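## Task

From the bench, pick up the carton labelled R63 and set it down on the counter. It must rest there on its own, upright and not tipped over, and every other carton on the bench must stay exactly where and how it stood.

## Robot and tools

Robot: a Hello Robot Stretch 3 with one arm. It has a two-wheeled base (0.33 m long, 0.34 m wide), a lift riding on a mast, and a telescoping arm that reaches out to the robot's RIGHT side, ending in a wrist (yaw, pitch, roll) and a gripper. The base cannot slide sideways, so to carry the gripper forward or back you drive the base. Turns on the spot pivot around the point between the drive wheels, 0.05 m behind the front edge. With the arm in and wrist folded, a turn sweeps a radius of 0.28 m; an unfolded level wrist reaches past that.

Frames: the base frame has its origin on the floor between the drive wheels, x forward, y left, z up. hand_pose is reported in it, at the point where closed fingertips meet. The odometry frame is the base frame at the scene's start; heading is positive to the left, from -3.142 to 3.142.

execute_actions takes "actions", a list run in order (empty list = just report state and images). Each action may have "robot", "steps" (1 to 450 control steps, 30 per second; default 1) and "until" (only with steps; ends the action early once all its conditions hold). {"steps": n} alone waits. "robot" is one command, a list of up to 8 commands run one after another, or {"stop": true}, which brakes everything and clears the queue. A command may contain:
- "base": exactly one of {"translate_m": d}, a relative drive straight in metres from where the base is when the command starts, forward positive, |d| at most 1; or {"rotate_rad": d}, a relative turn in radians, left (counter-clockwise seen from above) positive, |d| at most 3.2.
- "joints": absolute goals by name; unnamed joints keep their goals. Ranges: lift_m 0 to 1.1 (arm height); arm_m 0 to 0.52 (extension); wrist_yaw_rad -1.345 to 4.42 (0 along the arm, positive toward the front, 3.0 folded over the base); wrist_pitch_rad -1.57 to 0.451 (0 level, negative tips fingers down); wrist_roll_rad -2.911 to 2.911 (0 fingers side by side); gripper_m -0.089 to 0.179 (larger is wider; actual fingertip gap is 0.007 m smaller when nearly shut, 0.025 m smaller when wide, zero below 0.007); head_pan_rad -3.953 to 1.73 (0 forward, positive left, -1.57 looks along the arm); head_tilt_rad -1.53 to 0.419 (negative looks down).
- "contact_limits": {"arm_m": effort %}, 1 to 100, how hard the arm may push before it halts; lasts until the next arm_m command.
- In a list, {"pause_s": s} waits up to 15 s.
Base and joint motions in one command start together and keep running across later actions and while you think. A new command takes effect immediately, replacing named goals and discarding the rest of an older queue. A queued command starts only when everything before it ended "done" (off_target also passes for base and gripper_m); otherwise the rest is dropped. Any invalid value rejects the whole call.

"until" uses {"robot": {...}}, or {"any": {"status": "ended"}} (true when one motion or the queue finishes). Under robot you can test a joint's reading, its _goal and _status, base_status, translate_m, rotate_rad, x, y, heading, refusals, queue, queue_left, or "status": "ended" (nothing moving, queue not running). Numbers use [op, value] with =, !=, <, <=, >, >=; statuses take a word or ["!=", "moving"]. Never wait with "=" on a reading. Typical: steps 450 with until status ended.

zoom_image: {"camera": head_camera | nav_camera | wrist_camera, "region": [x0, y0, x1, y1]} in pixels of that camera's latest image, origin top-left, at most 504 by 504. Useful for reading carton labels.

finished_scene: {"scene": n}. Call only after every motion has ended and the carton sits free on the counter; it cannot be undone, and its result gives the next task.

Results: base_status with progress (moved of goal), joint_goals, joint_status, measured_speeds, refusals/queue/queue_left, motor_effort (percent, sign toward higher values, bracketed peak; rough and biased), base_tilt (degrees forward/right), base_odometry, lidar_m (12 sectors of 30 degrees, first straight ahead, counter-clockwise; plane 0.17 m up, sees table legs not tops), wrist_depth_mm and head_depth_mm (7x7 median depths), hand_pose, plus one image per camera. Statuses: moving, done, off_target (resting short of goal, maybe still pushing), contact_stop (arm or lift hit something and went slack), time_out, stopped, not_commanded, torque_fault (wrist servo off for 10 s, limp, goals refused). Lines "refused:", "dropped:", "replaced:" and "robot.on_its_own" explain refusals, dropped queues, how a replaced motion ended, slack or switched-off joints, motors under load, and tilt of 3 degrees or more.

Speed: the base is fast (0.30 m/s, 1.9 rad/s) only when stowed: lift_m under 0.30, arm_m under 0.03, wrist_yaw_rad over 2.54; otherwise 0.10 m/s and 0.63 rad/s.

Gripping: command gripper_m smaller than the carton's width; smaller squeezes harder, but too hard trips a stall guard that eases off and may let it slip. Release by opening at least 0.02 past where the pads touched. Neither reading nor done proves you hold something; check images and wrist camera.

Avoid: folding or unfolding the wrist unless lift_m is 0.32 to 0.95, wrist_pitch_rad -0.4 and roll near 0 (after folding, lift may go down to 0.25); with yaw below -0.4 keep pitch at -0.5 or lower. Arm pushes on rigid things with the gripper above about 0.45 m can tip the robot, as can a second push after a contact_stop, driving while gripping or pushing something fixed, and snagging furniture (worst reversing). If tilted, undo the last move in small steps, pull the gripper free, and lower lift to about 0.2 if needed. Do not knock other cartons, drop or slam the carton, or push hard; something may also nudge loose objects occasionally, so confirm the final state.

Each tool is called as name([rows], argument=value, ...), one row to a line, values as JSON.

## Session

execute_actions(actions=[])

Scene clock: 0.00 s.
robot.base_odometry: x=+0.000 y=+0.000 heading=+0.000 (m, m, rad; robot's odometry frame)
robot.turned_by_wheels: +0.000 (rad since the last result)
robot.turned_by_imu: +0.000 (rad since the last result)
robot.base_tilt: forward=+0.2 right=-0.3 (deg)
robot.lidar_m: 1.38 1.14 0.87 1.23 2.66 0.89 0.72 0.70 2.42 1.50 1.54 1.71
robot.head_depth_mm: 1631 1597 1601 1594 1603 1593 1587 / 1558 1528 1538 1527 1516 1531 1526 / 1484 1454 1456 1454 1440 1446 1443 / 1434 1408 1413 1412 1406 1405 1416 / 1358 1358 1355 1354 1351 1349 1349 / 1305 1315 1301 1312 1305 1299 1286 / 1263 1255 1252 1254 1248 1254 1238
robot.base_status: not_commanded
robot.joint_positions: lift_m=+0.309 arm_m=+0.001 wrist_yaw_rad=+3.098 wrist_pitch_rad=-0.540 wrist_roll_rad=-0.007 gripper_m=+0.037 head_pan_rad=+0.009 head_tilt_rad=+0.014
robot.joint_goals: lift_m=+0.309 arm_m=+0.001 wrist_yaw_rad=+3.098 wrist_pitch_rad=-0.540 wrist_roll_rad=-0.007 gripper_m=+0.037 head_pan_rad=+0.009 head_tilt_rad=+0.014
robot.joint_status: lift_m=not_commanded arm_m=not_commanded wrist_yaw_rad=not_commanded wrist_pitch_rad=not_commanded wrist_roll_rad=not_commanded gripper_m=not_commanded head_pan_rad=not_commanded head_tilt_rad=not_commanded
robot.measured_speeds: translate_m=+0.000 rotate_rad=+0.000 lift_m=+0.000 arm_m=+0.000 wrist_yaw_rad=+0.000 wrist_pitch_rad=+0.000 wrist_roll_rad=+0.000 head_pan_rad=+0.000 head_tilt_rad=+0.000
robot: refusals=0 queue=idle queue_left=0
robot.motor_effort: left_wheel=+0 right_wheel=+0 lift_m=+22 arm_m=-1 wrist_yaw_rad=+0 wrist_pitch_rad=+6 wrist_roll_rad=+0 gripper_m=-1 head_pan_rad=+0 head_tilt_rad=+3 (%)
robot.hand_pose: x=-0.0121 y=+0.0615 z=+0.2954 quat_wxyz=(+0.203, +0.683, +0.174, +0.680) (m; robot's base frame)
robot.wrist_depth_mm: - - - - - 796 741 / 937 956 - - - 902 874 / 729 753 774 794 829 850 871 / 598 621 627 652 663 676 699 / 510 521 - 565 551 571 576 / 458 - - - 486 487 493 / - - - - 416 425 430
pictures: head_camera (sideways: a quarter turn clockwise sets it upright), nav_camera (sideways: a quarter turn counterclockwise sets it upright), wrist_camera
Images, in order (width x height): head_camera 896x504, nav_camera 672x504, wrist_camera 644x364.

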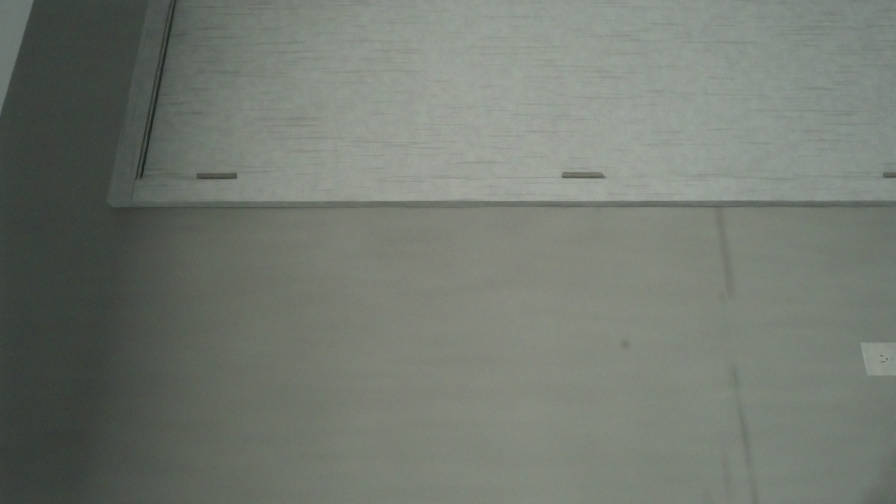

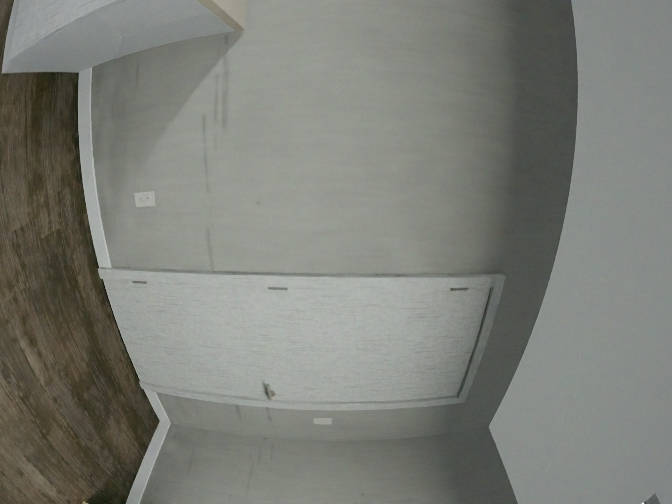

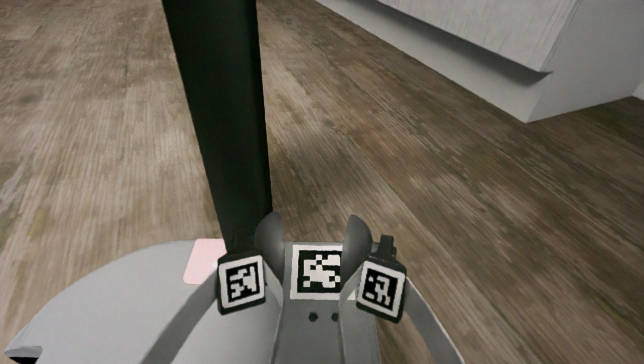

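execute_actions([
  {"robot":{"joints":{"head_pan_rad":1.4,"head_tilt_rad":-0.6}},"steps":150,"until":{"robot":{"status":"ended"}}},
])

execute_actions([
  {"robot":{"joints":{"head_pan_rad":-2.8}},"steps":250,"until":{"robot":{"status":"ended"}}},
])

Scene clock: 5.27 s.
robot.base_odometry: x=+0.000 y=+0.000 heading=+0.000 (m, m, rad; robot's odometry frame)
robot.turned_by_wheels: +0.000 (rad since the last result)
robot.turned_by_imu: -0.001 (rad since the last result)
robot.base_tilt: forward=+0.2 right=-0.3 (deg)
robot.lidar_m: 1.38 1.15 0.87 1.24 2.66 0.89 0.72 0.70 2.43 1.50 1.54 1.71
robot.head_depth_mm: 1477 1503 995 1024 1121 1299 1205 / 1656 1658 1094 1185 1326 1412 1207 / 1880 1689 1226 1405 1635 1434 1210 / 2199 1713 1495 1729 1767 1456 1214 / 2591 1780 1872 2161 1806 1458 1220 / 2553 2660 2885 2350 1796 1467 1230 / 2438 2636 2914 2371 1813 1474 1252
robot.base_status: not_commanded
robot.joint_positions: lift_m=+0.309 arm_m=+0.001 wrist_yaw_rad=+3.098 wrist_pitch_rad=-0.540 wrist_roll_rad=-0.007 gripper_m=+0.037 head_pan_rad=+1.393 head_tilt_rad=-0.592
robot.joint_goals: lift_m=+0.309 arm_m=+0.001 wrist_yaw_rad=+3.098 wrist_pitch_rad=-0.540 wrist_roll_rad=-0.007 gripper_m=+0.037 head_pan_rad=+1.400 head_tilt_rad=-0.600
robot.joint_status: lift_m=not_commanded arm_m=not_commanded wrist_yaw_rad=not_commanded wrist_pitch_rad=not_commanded wrist_roll_rad=not_commanded gripper_m=not_commanded head_pan_rad=done head_tilt_rad=done
robot.measured_speeds: translate_m=+0.000 rotate_rad=+0.000 lift_m=+0.000 arm_m=+0.000 wrist_yaw_rad=+0.000 wrist_pitch_rad=+0.000 wrist_roll_rad=+0.000 head_pan_rad=+0.000 head_tilt_rad=+0.000
robot: refusals=0 queue=done queue_left=0
robot.motor_effort: left_wheel=+0(0) right_wheel=+1(1) lift_m=+23(23) arm_m=+0(1) wrist_yaw_rad=+0(1) wrist_pitch_rad=+6(6) wrist_roll_rad=+0(0) gripper_m=+0(0) head_pan_rad=+2(32) head_tilt_rad=-3(35) (%)
robot.hand_pose: x=-0.0121 y=+0.0615 z=+0.2954 quat_wxyz=(+0.203, +0.683, +0.174, +0.680) (m; robot's base frame)
robot.wrist_depth_mm: - - - - - 796 728 / 954 968 - - - 891 885 / 745 765 766 795 820 853 871 / 599 621 629 648 675 679 694 / 519 534 - 560 560 564 569 / 454 - - - 484 481 490 / - - - - 416 426 427
pictures: head_camera (sideways: a quarter turn clockwise sets it upright), nav_camera (sideways: a quarter turn counterclockwise sets it upright), wrist_camera
camera_calibration (this result's frames):
head_camera: T_world_to_cam=[[-0.087408, -0.523333, -0.847633, 1.12857], [-0.990369, 0.137365, 0.0173168, -0.0141765], [0.107373, 0.840983, -0.5303, 0.64913], [0, 0, 0, 1]] pos_world=[0.0149071, 0.0466588, 1.30109]
nav_camera: T_world_to_cam=[[0.112045, 0.526497, 0.842761, -1.05698], [0.984054, -0.176693, -0.0204449, 0.0719644], [0.138146, 0.831613, -0.537899, 0.657852], [0, 0, 0, 1]] pos_world=[-0.0432668, 0.0221345, 1.24611]
wrist_camera: T_world_to_cam=[[0.997184, -0.00594764, 0.0747589, -0.0152405], [0.0528949, -0.650887, -0.75733, 0.299107], [0.0531639, 0.759152, -0.648739, 0.309415], [0, 0, 0, 1]] pos_world=[-0.0170733, -0.0402986, 0.428392]
Images, in order (width x height): head_camera 896x504, nav_camera 672x504, wrist_camera 644x364.

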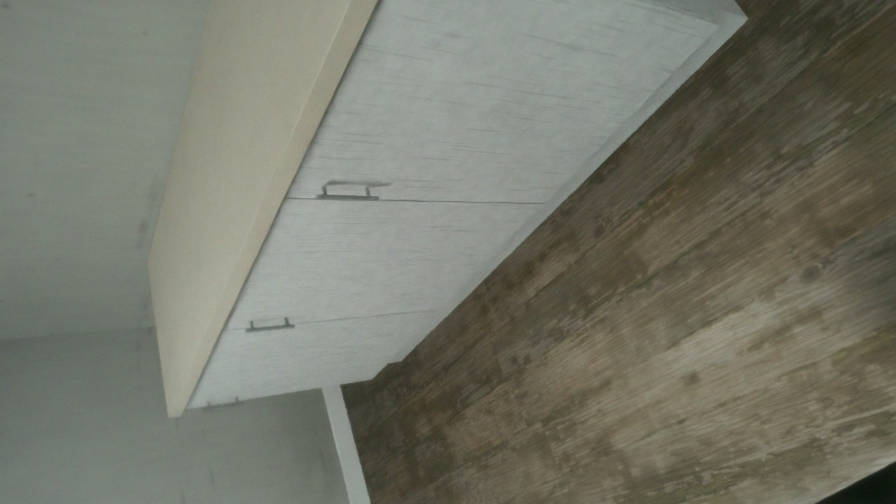

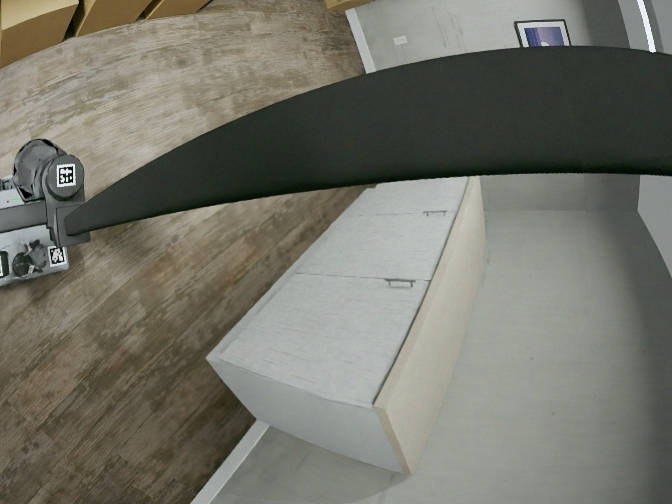

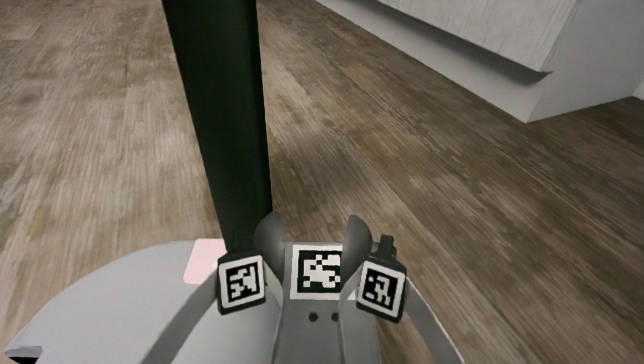

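Scene clock: 7.57 s.
robot.base_odometry: x=+0.000 y=+0.000 heading=+0.000 (m, m, rad; robot's odometry frame)
robot.turned_by_wheels: +0.000 (rad since the last result)
robot.turned_by_imu: -0.001 (rad since the last result)
robot.base_tilt: forward=+0.2 right=-0.3 (deg)
robot.lidar_m: 1.38 1.14 0.88 1.23 2.66 0.89 0.72 0.70 2.42 1.50 1.54 1.71
robot.head_depth_mm: 2049 1261 951 1613 1434 1199 1200 / 2029 1508 957 1625 1396 1195 1209 / 2040 1308 964 1616 1501 1226 1211 / 2042 2201 973 1627 1426 1183 1214 / 2033 2139 980 1639 1454 1183 1220 / 2028 2224 985 854 1023 1354 1222 / 2040 2254 2444 2117 1817 1467 1226
robot.base_status: not_commanded
robot.joint_positions: lift_m=+0.309 arm_m=+0.001 wrist_yaw_rad=+3.098 wrist_pitch_rad=-0.540 wrist_roll_rad=-0.007 gripper_m=+0.037 head_pan_rad=-2.793 head_tilt_rad=-0.592
robot.joint_goals: lift_m=+0.309 arm_m=+0.001 wrist_yaw_rad=+3.098 wrist_pitch_rad=-0.540 wrist_roll_rad=-0.007 gripper_m=+0.037 head_pan_rad=-2.800 head_tilt_rad=-0.600
robot.joint_status: lift_m=not_commanded arm_m=not_commanded wrist_yaw_rad=not_commanded wrist_pitch_rad=not_commanded wrist_roll_rad=not_commanded gripper_m=not_commanded head_pan_rad=done head_tilt_rad=done
robot.measured_speeds: translate_m=+0.000 rotate_rad=+0.000 lift_m=+0.000 arm_m=+0.000 wrist_yaw_rad=+0.000 wrist_pitch_rad=+0.000 wrist_roll_rad=+0.000 head_pan_rad=+0.000 head_tilt_rad=+0.000
robot: refusals=0 queue=done queue_left=0
robot.motor_effort: left_wheel=-1(1) right_wheel=+1(1) lift_m=+22(23) arm_m=-1(1) wrist_yaw_rad=-1(0) wrist_pitch_rad=+6(7) wrist_roll_rad=+0(0) gripper_m=+0(0) head_pan_rad=-2(32) head_tilt_rad=-3(3) (%)
robot.hand_pose: x=-0.0121 y=+0.0615 z=+0.2954 quat_wxyz=(+0.203, +0.683, +0.174, +0.680) (m; robot's base frame)
robot.wrist_depth_mm: - - - - - 806 734 / 942 978 - - - 885 894 / 727 750 754 792 814 837 876 / 610 618 625 645 663 680 693 / 511 525 - 564 556 565 571 / 459 - - - 482 484 488 / - - - - 419 420 431
pictures: head_camera (sideways: a quarter turn clockwise sets it upright), nav_camera (sideways: a quarter turn counterclockwise sets it upright), wrist_camera
camera_calibration (this result's frames):
head_camera: T_world_to_cam=[[0.496657, 0.187715, -0.847405, 1.12471], [0.379238, -0.925137, 0.0173341, -0.0225536], [-0.780712, -0.329977, -0.530664, 0.655022], [0, 0, 0, 1]] pos_world=[-0.0386594, -0.0158483, 1.30107]
nav_camera: T_world_to_cam=[[-0.511778, -0.168009, 0.84253, -1.05287], [-0.342067, 0.939453, -0.020445, 0.080054], [-0.788082, -0.298665, -0.538262, 0.663973], [0, 0, 0, 1]] pos_world=[0.0118126, -0.0537937, 1.2461]
wrist_camera: T_world_to_cam=[[0.997184, -0.00594764, 0.0747589, -0.0152405], [0.0528949, -0.650887, -0.75733, 0.299107], [0.0531639, 0.759152, -0.648739, 0.309415], [0, 0, 0, 1]] pos_world=[-0.0170733, -0.0402986, 0.428392]
Images, in order (width x height): head_camera 896x504, nav_camera 672x504, wrist_camera 644x364.

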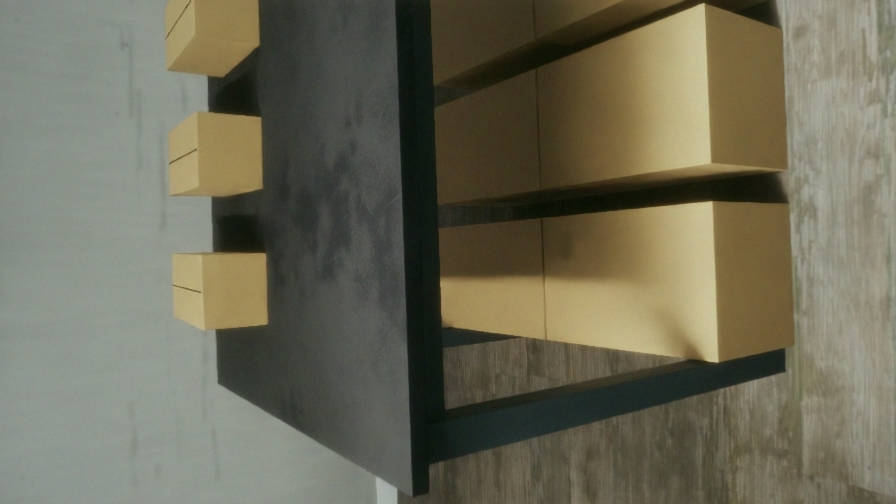

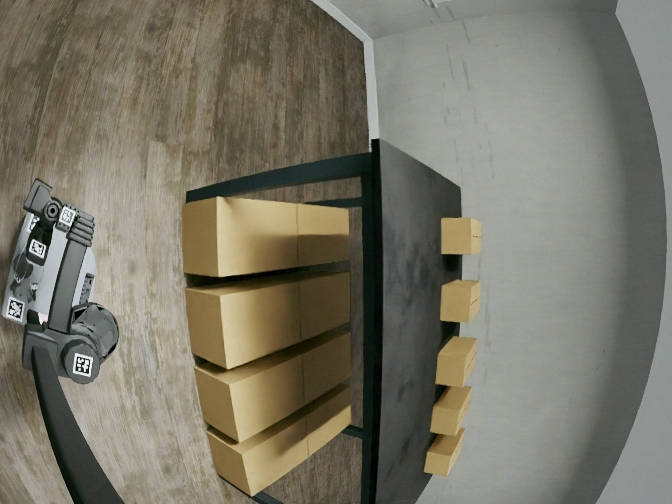

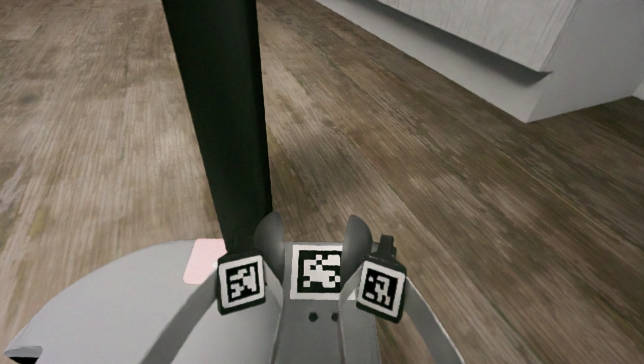

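execute_actions([
  {"robot":[{"base":{"rotate_rad":-1.2},"joints":{"lift_m":0.27,"head_pan_rad":-1.3,"head_tilt_rad":-0.6}},{"base":{"translate_m":0.75}},{"base":{"rotate_rad":-1.57}},{"base":{"translate_m":1}},{"base":{"translate_m":0.85}}],"steps":450,"until":{"robot":{"status":"ended"}}},
  {"steps":300,"until":{"robot":{"status":"ended"}}},
])

Scene clock: 36.40 s.
robot.base_odometry: x=-1.452 y=-1.371 heading=-2.770 (m, m, rad; robot's odometry frame)
robot.turned_by_wheels: -2.770 (rad since the last result)
robot.turned_by_imu: -2.701 (rad since the last result)
robot.base_tilt: forward=+0.2 right=-0.3 (deg)
robot.lidar_m: 0.56 0.58 0.80 1.14 1.19 1.23 3.20 0.78 0.57 1.06 0.78 0.58
robot.head_depth_mm: 2945 3286 3278 2288 1759 1434 1205 / 3053 3426 3301 2296 1768 1439 1219 / 2237 2567 2857 2304 1783 1444 1213 / 1555 1693 1898 2061 1778 1451 1214 / 1169 1265 1364 1465 1601 1460 1222 / 949 1004 1063 1135 1211 1291 1216 / 793 834 877 924 975 1027 1083
robot.base_status: done (translate_m +0.8500 of +0.8500)
robot.joint_positions: lift_m=+0.271 arm_m=+0.001 wrist_yaw_rad=+3.098 wrist_pitch_rad=-0.540 wrist_roll_rad=-0.007 gripper_m=+0.037 head_pan_rad=-1.307 head_tilt_rad=-0.593
robot.joint_goals: lift_m=+0.270 arm_m=+0.001 wrist_yaw_rad=+3.098 wrist_pitch_rad=-0.540 wrist_roll_rad=-0.007 gripper_m=+0.037 head_pan_rad=-1.300 head_tilt_rad=-0.600
robot.joint_status: lift_m=done arm_m=not_commanded wrist_yaw_rad=not_commanded wrist_pitch_rad=not_commanded wrist_roll_rad=not_commanded gripper_m=not_commanded head_pan_rad=done head_tilt_rad=done
robot.measured_speeds: translate_m=+0.000 rotate_rad=+0.000 lift_m=+0.000 arm_m=+0.000 wrist_yaw_rad=+0.000 wrist_pitch_rad=+0.000 wrist_roll_rad=+0.000 head_pan_rad=+0.000 head_tilt_rad=+0.000
robot: refusals=0 queue=done queue_left=0
robot.motor_effort: left_wheel=+1(11) right_wheel=+0(6) lift_m=+12(23) arm_m=-1(1) wrist_yaw_rad=+0(1) wrist_pitch_rad=+6(6) wrist_roll_rad=+0(0) gripper_m=+1(0) head_pan_rad=+2(32) head_tilt_rad=-3(2) (%)
robot.hand_pose: x=-0.0121 y=+0.0615 z=+0.2569 quat_wxyz=(+0.203, +0.683, +0.174, +0.680) (m; robot's base frame)
robot.wrist_depth_mm: - - - - - 949 636 / 837 891 - 948 983 912 629 / 672 692 697 723 744 756 606 / 555 558 569 591 600 610 582 / 472 509 - - 511 512 527 / - - - - 444 438 446 / - - - - 379 386 391
pictures: head_camera (sideways: a quarter turn clockwise sets it upright), nav_camera (sideways: a quarter turn counterclockwise sets it upright), wrist_camera
camera_calibration (this result's frames):
head_camera: T_world_to_cam=[[-0.145066, 0.511122, -0.847178, 1.12833], [0.953937, 0.299505, 0.0173512, -0.0260816], [0.262602, -0.805637, -0.531026, 0.649128], [0, 0, 0, 1]] pos_world=[0.0181, -0.0459407, 1.30105]
nav_camera: T_world_to_cam=[[0.12415, -0.524517, 0.8423, -1.05645], [-0.965054, -0.261253, -0.0204452, 0.0838544], [0.230778, -0.810326, -0.538622, 0.658227], [0, 0, 0, 1]] pos_world=[0.060178, 0.00115851, 1.2461]
wrist_camera: T_world_to_cam=[[0.997184, -0.00594708, 0.0747589, -0.0123617], [0.0528949, -0.650891, -0.757326, 0.269922], [0.0531638, 0.759148, -0.648744, 0.284455], [0, 0, 0, 1]] pos_world=[-0.0170733, -0.0403269, 0.389881]
Images, in order (width x height): head_camera 896x504, nav_camera 672x504, wrist_camera 644x364.

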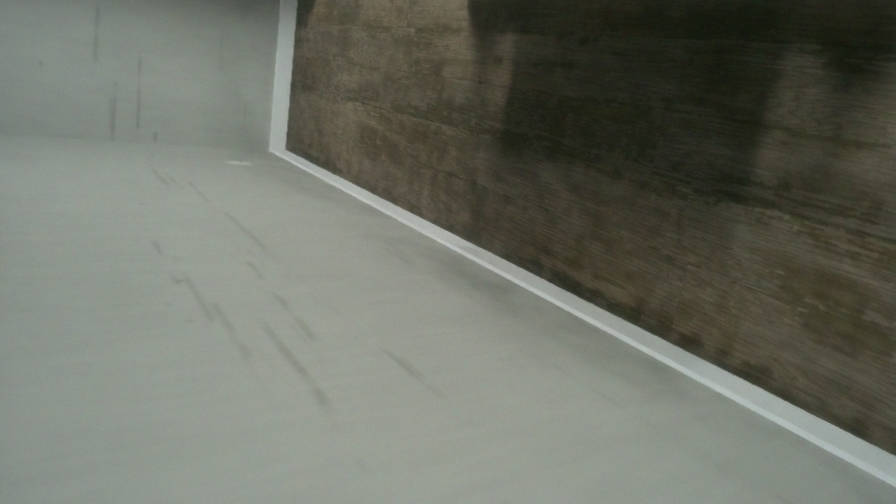

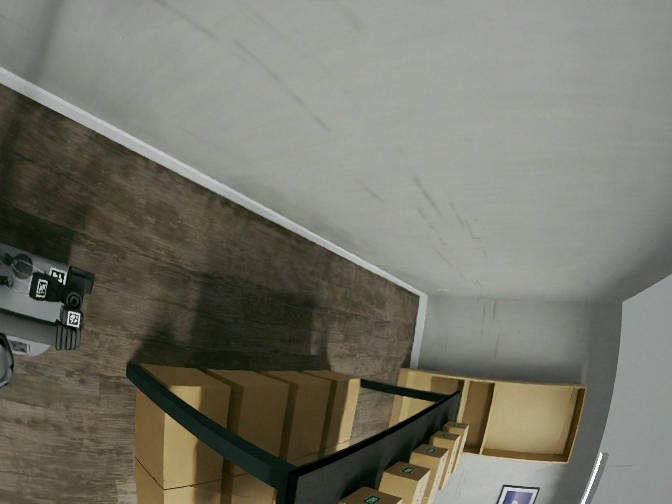

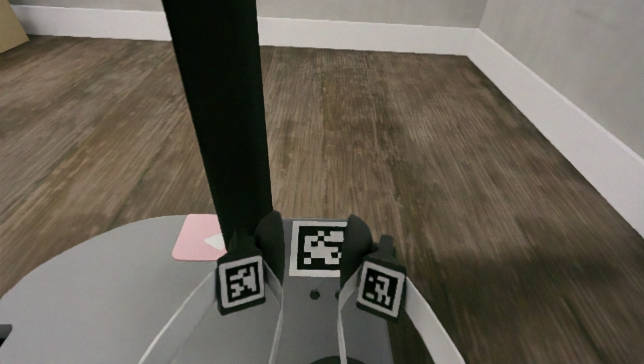

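Square to the wall; turns undershoot 2.5%.

execute_actions([
  {"robot":[{"base":{"translate_m":0.23}},{"base":{"rotate_rad":-1.61}},{"base":{"translate_m":0.9}},{"joints":{"lift_m":0.9,"wrist_pitch_rad":-0.4}},{"joints":{"wrist_yaw_rad":0,"gripper_m":0.179}},{"joints":{"wrist_pitch_rad":0}}],"steps":450,"until":{"robot":{"status":"ended"}}},
  {"steps":300,"until":{"robot":{"status":"ended"}}},
])

Scene clock: 62.03 s.
robot.base_odometry: x=-1.960 y=-0.604 heading=+1.903 (m, m, rad; robot's odometry frame)
robot.turned_by_wheels: -1.610 (rad since the last result)
robot.turned_by_imu: -1.574 (rad since the last result)
robot.base_tilt: forward=+0.2 right=-0.3 (deg)
robot.lidar_m: 1.33 0.48 0.35 0.34 0.35 0.48 1.29 2.02 0.50 0.48 0.50 0.68
robot.head_depth_mm: 2782 3027 896 668 550 - - / 2871 2932 656 636 574 1234 1206 / 2957 2676 662 649 1327 1143 985 / 3052 2771 876 679 1370 1144 1008 / 3102 2752 740 682 1367 1222 1108 / 3247 2890 719 685 1422 1150 1121 / 3377 2972 836 715 1447 1155 1167
robot.base_status: done (translate_m +0.9000 of +0.9000)
robot.joint_positions: lift_m=+0.899 arm_m=+0.001 wrist_yaw_rad=+0.003 wrist_pitch_rad=-0.022 wrist_roll_rad=-0.007 gripper_m=+0.179 head_pan_rad=-1.307 head_tilt_rad=-0.593
robot.joint_goals: lift_m=+0.900 arm_m=+0.001 wrist_yaw_rad=+0.000 wrist_pitch_rad=+0.000 wrist_roll_rad=-0.007 gripper_m=+0.179 head_pan_rad=-1.300 head_tilt_rad=-0.600
robot.joint_status: lift_m=done arm_m=not_commanded wrist_yaw_rad=done wrist_pitch_rad=done wrist_roll_rad=not_commanded gripper_m=done head_pan_rad=done head_tilt_rad=done
robot.measured_speeds: translate_m=+0.000 rotate_rad=+0.000 lift_m=+0.000 arm_m=+0.000 wrist_yaw_rad=+0.000 wrist_pitch_rad=+0.000 wrist_roll_rad=+0.000 head_pan_rad=+0.000 head_tilt_rad=+0.000
robot: refusals=0 queue=done queue_left=0
robot.motor_effort: left_wheel=+1(10) right_wheel=+0(6) lift_m=+32(32) arm_m=-1(1) wrist_yaw_rad=-3(4) wrist_pitch_rad=+10(9) wrist_roll_rad=+0(0) gripper_m=-1(83) head_pan_rad=+3(3) head_tilt_rad=-2(3) (%)
robot.hand_pose: x=-0.0207 y=-0.4015 z=+1.0085 quat_wxyz=(+0.710, +0.009, -0.704, -0.007) (m; robot's base frame)
robot.wrist_depth_mm: - - - - - - - / - - - - - - - / 460 595 - - - - - / 376 484 363 666 370 - - / 379 392 376 426 382 400 - / - 282 288 297 307 315 330 / 297 273 251 252 253 254 258
pictures: head_camera (sideways: a quarter turn clockwise sets it upright), nav_camera (sideways: a quarter turn counterclockwise sets it upright), wrist_camera
camera_calibration (this result's frames):
head_camera: T_world_to_cam=[[-0.145094, 0.511119, -0.847175, 1.12833], [0.953921, 0.299555, 0.0173515, -0.0260819], [0.262644, -0.80562, -0.531031, 0.649134], [0, 0, 0, 1]] pos_world=[0.0181024, -0.04594, 1.30105]
nav_camera: T_world_to_cam=[[0.124179, -0.524515, 0.842296, -1.05645], [-0.96504, -0.261304, -0.0204452, 0.0838543], [0.23082, -0.810311, -0.538627, 0.658233], [0, 0, 0, 1]] pos_world=[0.0601779, 0.00116169, 1.2461]
wrist_camera: T_world_to_cam=[[-0.996484, 0.000945438, 0.0837756, -0.110368], [-0.0821125, 0.187543, -0.978818, 1.09549], [-0.016637, -0.982256, -0.186806, -0.0424834], [0, 0, 0, 1]] pos_world=[-0.0207337, -0.247076, 1.07359]
Images, in order (width x height): head_camera 896x504, nav_camera 672x504, wrist_camera 644x364.

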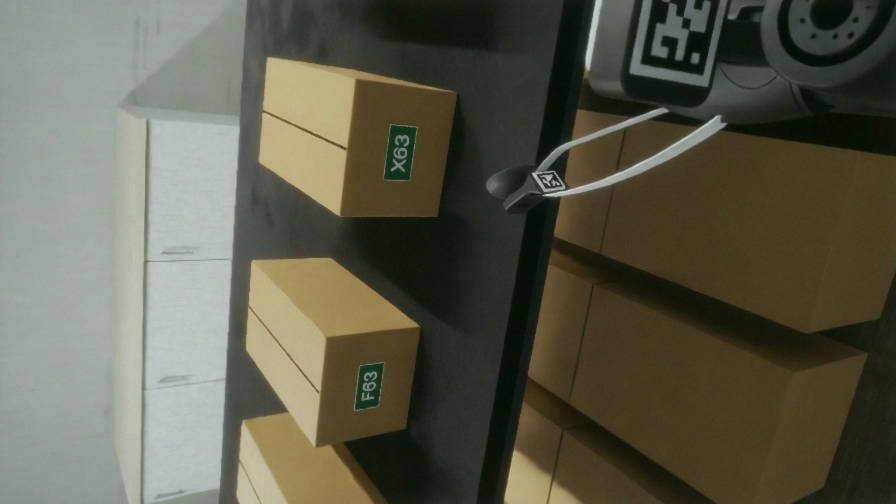

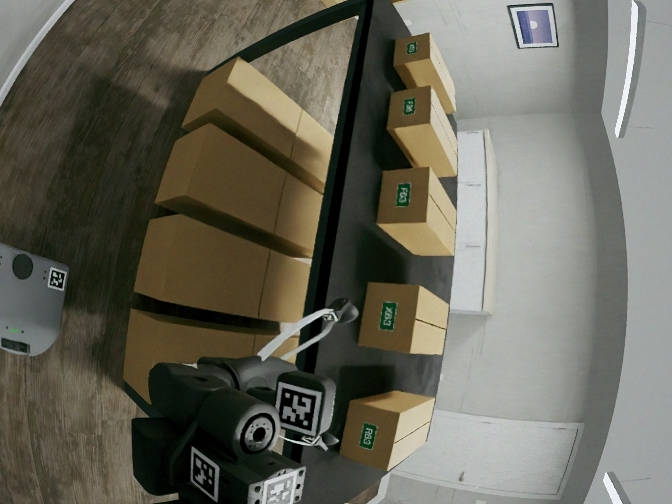

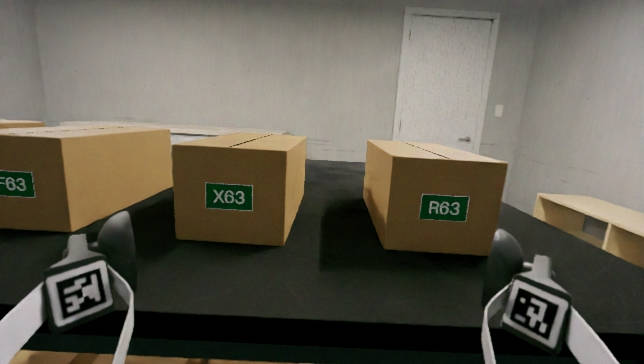

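execute_actions([
  {"robot":{"base":{"translate_m":-0.152},"joints":{"arm_m":0.13,"lift_m":0.89,"head_pan_rad":-1.6,"head_tilt_rad":-0.8}},"steps":450,"until":{"robot":{"status":"ended"}}},
])

Scene clock: 69.97 s.
robot.base_odometry: x=-1.910 y=-0.748 heading=+1.903 (m, m, rad; robot's odometry frame)
robot.turned_by_wheels: +0.000 (rad since the last result)
robot.turned_by_imu: -0.002 (rad since the last result)
robot.base_tilt: forward=+0.2 right=-0.3 (deg)
robot.lidar_m: 1.33 0.48 0.35 0.34 0.35 0.47 1.30 1.89 0.50 0.48 0.51 0.72
robot.head_depth_mm: 2963 2844 676 - 1422 1282 1115 / 2952 858 694 - 1046 1138 1119 / 2900 604 632 - 1164 1079 1130 / 2915 606 633 1363 1188 1086 1127 / 2784 882 649 1332 1259 1190 1134 / 2415 682 640 1341 1198 1092 1137 / 2377 613 628 1355 1262 1101 1139
robot.base_status: done (translate_m -0.1520 of -0.1520)
robot.joint_positions: lift_m=+0.891 arm_m=+0.130 wrist_yaw_rad=+0.002 wrist_pitch_rad=-0.020 wrist_roll_rad=-0.007 gripper_m=+0.179 head_pan_rad=-1.593 head_tilt_rad=-0.790
robot.joint_goals: lift_m=+0.890 arm_m=+0.130 wrist_yaw_rad=+0.000 wrist_pitch_rad=+0.000 wrist_roll_rad=-0.007 gripper_m=+0.179 head_pan_rad=-1.600 head_tilt_rad=-0.800
robot.joint_status: lift_m=done arm_m=done wrist_yaw_rad=done wrist_pitch_rad=done wrist_roll_rad=not_commanded gripper_m=done head_pan_rad=done head_tilt_rad=done
robot.measured_speeds: translate_m=+0.000 rotate_rad=+0.000 lift_m=+0.000 arm_m=+0.000 wrist_yaw_rad=+0.000 wrist_pitch_rad=+0.000 wrist_roll_rad=+0.000 head_pan_rad=+0.000 head_tilt_rad=+0.000
robot: refusals=0 queue=done queue_left=0
robot.motor_effort: left_wheel=+1(3) right_wheel=+0(4) lift_m=+12(30) arm_m=+3(4) wrist_yaw_rad=-2(2) wrist_pitch_rad=+9(10) wrist_roll_rad=+0(0) gripper_m=+0(1) head_pan_rad=-2(19) head_tilt_rad=-4(19) (%)
robot.hand_pose: x=-0.0210 y=-0.5303 z=+0.9999 quat_wxyz=(+0.710, +0.008, -0.704, -0.007) (m; robot's base frame)
robot.wrist_depth_mm: - - - - - - - / - - - - - - - / 373 420 - - - - - / 235 322 445 237 593 - - / 241 340 331 245 363 - - / - 265 255 253 272 296 - / 193 205 211 214 220 216 233
pictures: head_camera (sideways: a quarter turn clockwise sets it upright), nav_camera (sideways: a quarter turn counterclockwise sets it upright), wrist_camera
camera_calibration (this result's frames):
head_camera: T_world_to_cam=[[0.00865066, 0.686779, -0.726815, 0.97049], [0.999596, 0.0137389, 0.0248795, -0.0361557], [0.0270724, -0.726736, -0.686383, 0.852666], [0, 0, 0, 1]] pos_world=[0.00466202, -0.0463526, 1.29152]
nav_camera: T_world_to_cam=[[-0.0324741, -0.692623, 0.720568, -0.896815], [-0.999461, 0.02593, -0.0201188, 0.0836341], [-0.0047496, -0.720833, -0.693092, 0.860609], [0, 0, 0, 1]] pos_world=[0.0585533, -0.00296793, 1.24438]
wrist_camera: T_world_to_cam=[[-0.996483, 0.00210438, 0.0837712, -0.109179], [-0.0819111, 0.186469, -0.97904, 1.11088], [-0.017681, -0.982459, -0.185641, -0.171925], [0, 0, 0, 1]] pos_world=[-0.0208415, -0.375825, 1.06483]
Images, in order (width x height): head_camera 896x504, nav_camera 672x504, wrist_camera 644x364.

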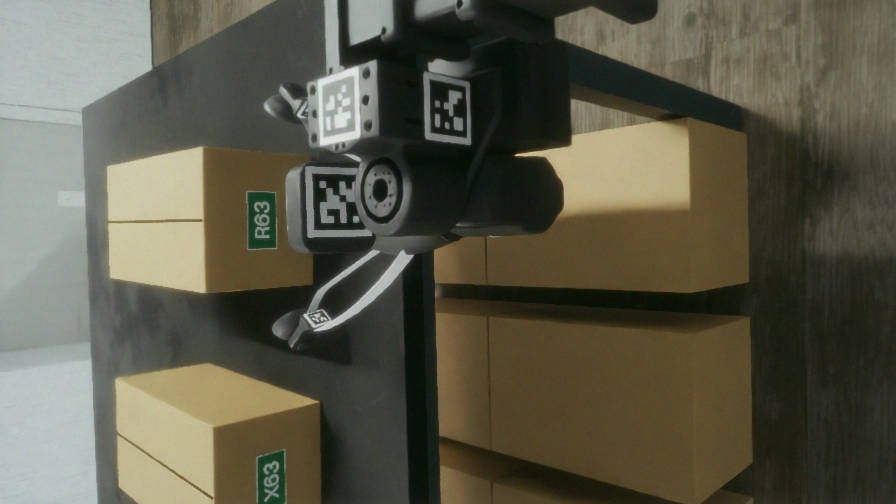

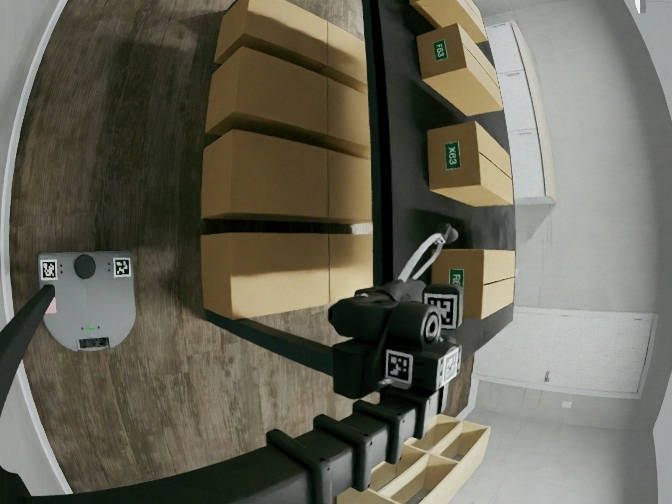

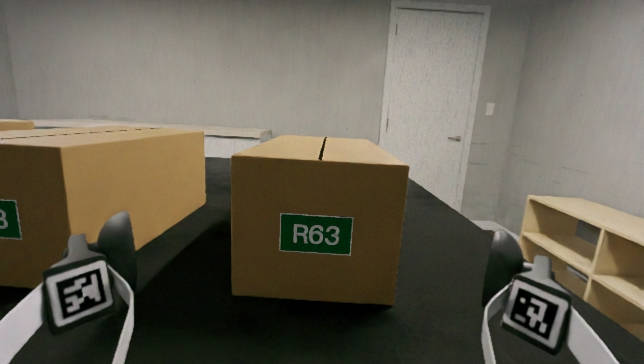

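execute_actions([
  {"robot":{"joints":{"arm_m":0.31}},"steps":450,"until":{"robot":{"status":"ended"}}},
])

execute_actions([
  {"robot":[{"joints":{"gripper_m":0.04}},{"joints":{"lift_m":0.97}}],"steps":450,"until":{"robot":{"status":"ended"}}},
])

Scene clock: 78.87 s.
robot.base_odometry: x=-1.910 y=-0.748 heading=+1.903 (m, m, rad; robot's odometry frame)
robot.turned_by_wheels: +0.000 (rad since the last result)
robot.turned_by_imu: -0.001 (rad since the last result)
robot.base_tilt: forward=+0.2 right=-0.3 (deg)
robot.lidar_m: 1.33 0.48 0.35 0.34 0.35 0.47 1.29 1.90 0.50 0.48 0.51 0.72
robot.head_depth_mm: 3008 3175 - 706 1397 1285 1117 / 2896 946 601 1707 1190 1133 1115 / 2940 685 588 1306 1185 1083 1122 / 2928 657 631 1326 1197 1088 1136 / 2906 903 656 1331 1261 1193 1131 / 2395 680 639 1333 1211 1096 1139 / 2378 611 629 1341 1259 1105 1139
robot.base_status: done (translate_m -0.1520 of -0.1520)
robot.joint_positions: lift_m=+0.891 arm_m=+0.310 wrist_yaw_rad=+0.001 wrist_pitch_rad=-0.020 wrist_roll_rad=-0.007 gripper_m=+0.179 head_pan_rad=-1.593 head_tilt_rad=-0.790
robot.joint_goals: lift_m=+0.890 arm_m=+0.310 wrist_yaw_rad=+0.000 wrist_pitch_rad=+0.000 wrist_roll_rad=-0.007 gripper_m=+0.179 head_pan_rad=-1.600 head_tilt_rad=-0.800
robot.joint_status: lift_m=done arm_m=done wrist_yaw_rad=done wrist_pitch_rad=done wrist_roll_rad=not_commanded gripper_m=done head_pan_rad=done head_tilt_rad=done
robot.measured_speeds: translate_m=+0.000 rotate_rad=+0.000 lift_m=+0.000 arm_m=+0.000 wrist_yaw_rad=+0.000 wrist_pitch_rad=+0.000 wrist_roll_rad=+0.000 head_pan_rad=+0.000 head_tilt_rad=+0.000
robot: refusals=0 queue=done queue_left=0
robot.motor_effort: left_wheel=+2(1) right_wheel=+0(1) lift_m=+12(12) arm_m=+3(1) wrist_yaw_rad=-1(2) wrist_pitch_rad=+9(10) wrist_roll_rad=+0(0) gripper_m=+0(0) head_pan_rad=-2(2) head_tilt_rad=-5(3) (%)
robot.hand_pose: x=-0.0212 y=-0.7103 z=+1.0000 quat_wxyz=(+0.710, +0.008, -0.704, -0.007) (m; robot's base frame)
robot.wrist_depth_mm: - - - - - - - / - - - - - - - / - - - - - - - / 221 275 142 153 166 - - / 222 112 111 110 109 - - / - 116 115 114 112 112 - / 193 122 119 118 117 206 243
pictures: head_camera (sideways: a quarter turn clockwise sets it upright), nav_camera (sideways: a quarter turn counterclockwise sets it upright), wrist_camera
camera_calibration (this result's frames):
head_camera: T_world_to_cam=[[0.0086889, 0.686838, -0.726759, 0.970417], [0.999597, 0.0136832, 0.0248824, -0.0361595], [0.0270345, -0.726682, -0.686442, 0.852743], [0, 0, 0, 1]] pos_world=[0.00465954, -0.0463517, 1.29152]
nav_camera: T_world_to_cam=[[-0.0325127, -0.69268, 0.720512, -0.896741], [-0.99946, 0.0259854, -0.0201185, 0.0836337], [-0.00478709, -0.720777, -0.693151, 0.860685], [0, 0, 0, 1]] pos_world=[0.0585532, -0.00296607, 1.24438]
wrist_camera: T_world_to_cam=[[-0.996481, 0.00289482, 0.0837697, -0.10844], [-0.0817681, 0.186189, -0.979106, 1.14439], [-0.0184313, -0.98251, -0.185297, -0.349148], [0, 0, 0, 1]] pos_world=[-0.0209188, -0.555799, 1.06486]
Images, in order (width x height): head_camera 896x504, nav_camera 672x504, wrist_camera 644x364.

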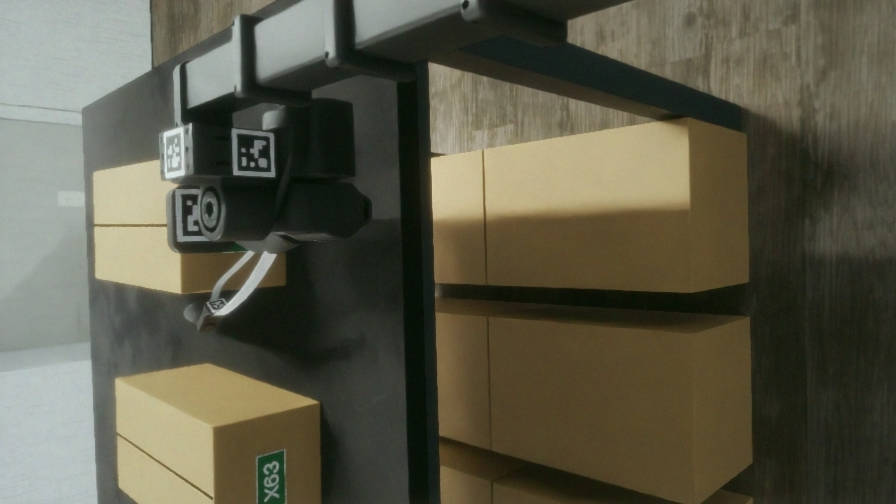

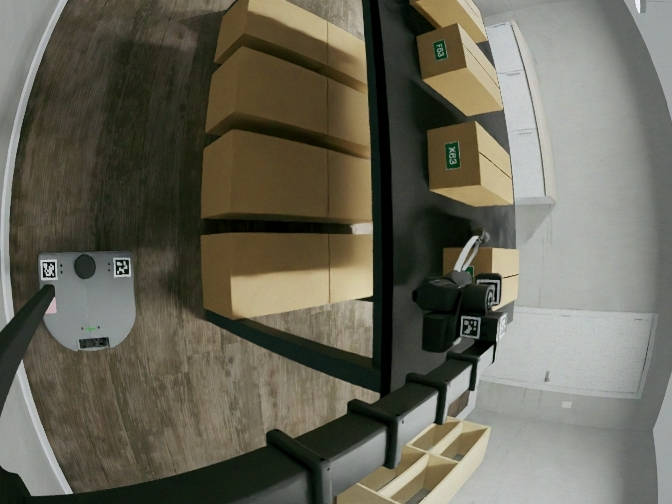

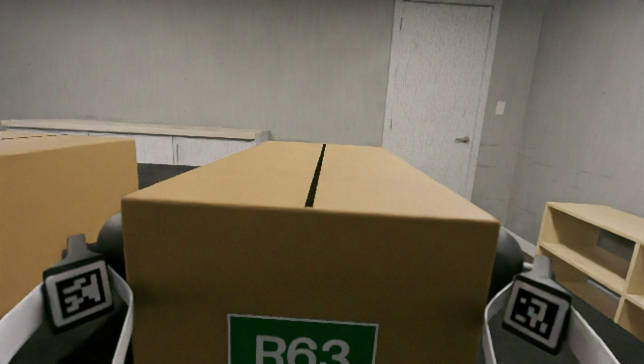

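Scene clock: 81.93 s.
robot.base_odometry: x=-1.910 y=-0.748 heading=+1.903 (m, m, rad; robot's odometry frame)
robot.turned_by_wheels: +0.000 (rad since the last result)
robot.turned_by_imu: -0.001 (rad since the last result)
robot.base_tilt: forward=+0.2 right=-0.2 (deg)
robot.lidar_m: 1.33 0.48 0.35 0.34 0.35 0.47 1.29 1.89 0.50 0.48 0.51 0.72
robot.head_depth_mm: 2894 - 619 652 1431 1290 1124 / 2874 - 643 1708 1188 1127 1123 / 2890 - 646 1306 1190 1083 1127 / 704 644 651 1308 1199 1093 1137 / 2863 878 656 1334 1256 1192 1139 / 2353 682 638 1334 1204 1095 1143 / 2392 610 633 1339 1255 1107 1142
robot.base_status: done (translate_m -0.1520 of -0.1520)
robot.joint_positions: lift_m=+0.969 arm_m=+0.310 wrist_yaw_rad=+0.001 wrist_pitch_rad=-0.027 wrist_roll_rad=-0.007 gripper_m=+0.050 head_pan_rad=-1.593 head_tilt_rad=-0.790
robot.joint_goals: lift_m=+0.970 arm_m=+0.310 wrist_yaw_rad=+0.000 wrist_pitch_rad=+0.000 wrist_roll_rad=-0.007 gripper_m=+0.048 head_pan_rad=-1.600 head_tilt_rad=-0.800
robot.joint_status: lift_m=done arm_m=done wrist_yaw_rad=done wrist_pitch_rad=done wrist_roll_rad=not_commanded gripper_m=done head_pan_rad=done head_tilt_rad=done
robot.measured_speeds: translate_m=+0.000 rotate_rad=+0.000 lift_m=+0.000 arm_m=+0.000 wrist_yaw_rad=+0.000 wrist_pitch_rad=+0.000 wrist_roll_rad=+0.000 head_pan_rad=+0.000 head_tilt_rad=+0.000
robot: refusals=0 queue=done queue_left=0
robot.on_its_own: gripper_m is held at +0.048, not at your +0.040, by its stall guard, which is still easing
robot.motor_effort: left_wheel=+1(1) right_wheel=-1(1) lift_m=+33(31) arm_m=+3(3) wrist_yaw_rad=+0(1) wrist_pitch_rad=+13(12) wrist_roll_rad=+0(0) gripper_m=-40(99) head_pan_rad=-3(2) head_tilt_rad=-4(4) (%)
robot.hand_pose: x=-0.0212 y=-0.7101 z=+1.0770 quat_wxyz=(+0.710, +0.010, -0.704, -0.010) (m; robot's base frame)
robot.wrist_depth_mm: - - - - - - - / - - - - - - - / - - - - - - - / - - 145 159 178 - - / 258 125 123 124 124 - - / 216 127 127 128 128 - - / 240 271 131 132 132 320 -
pictures: head_camera (sideways: a quarter turn clockwise sets it upright), nav_camera (sideways: a quarter turn counterclockwise sets it upright), wrist_camera
camera_calibration (this result's frames):
head_camera: T_world_to_cam=[[0.0086889, 0.686838, -0.726759, 0.970417], [0.999597, 0.0136832, 0.0248824, -0.0361595], [0.0270345, -0.726682, -0.686442, 0.852743], [0, 0, 0, 1]] pos_world=[0.00465954, -0.0463517, 1.29152]
nav_camera: T_world_to_cam=[[-0.0325127, -0.69268, 0.720512, -0.896741], [-0.99946, 0.0259854, -0.0201185, 0.0836337], [-0.00478709, -0.720777, -0.693151, 0.860685], [0, 0, 0, 1]] pos_world=[0.0585532, -0.00296607, 1.24438]
wrist_camera: T_world_to_cam=[[-0.99648, 0.002284, 0.0837961, -0.115353], [-0.081776, 0.1933, -0.977726, 1.22331], [-0.0184309, -0.981137, -0.192433, -0.326021], [0, 0, 0, 1]] pos_world=[-0.0209184, -0.556073, 1.14299]
Images, in order (width x height): head_camera 896x504, nav_camera 672x504, wrist_camera 644x364.

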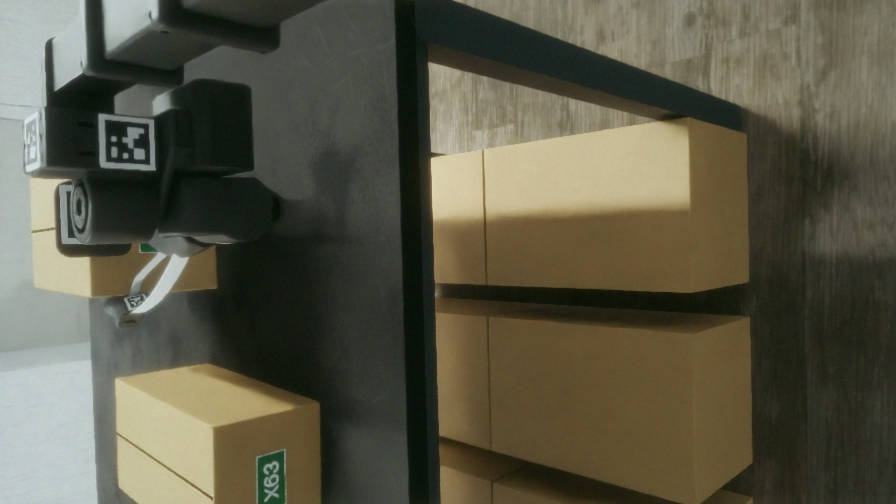

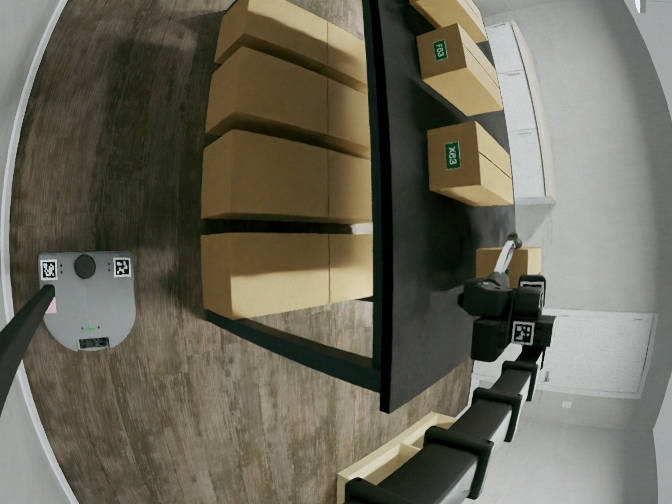

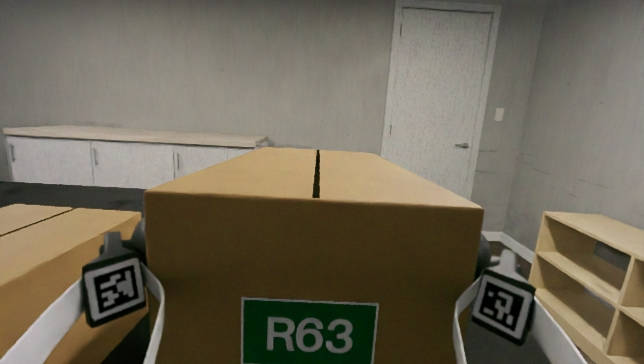

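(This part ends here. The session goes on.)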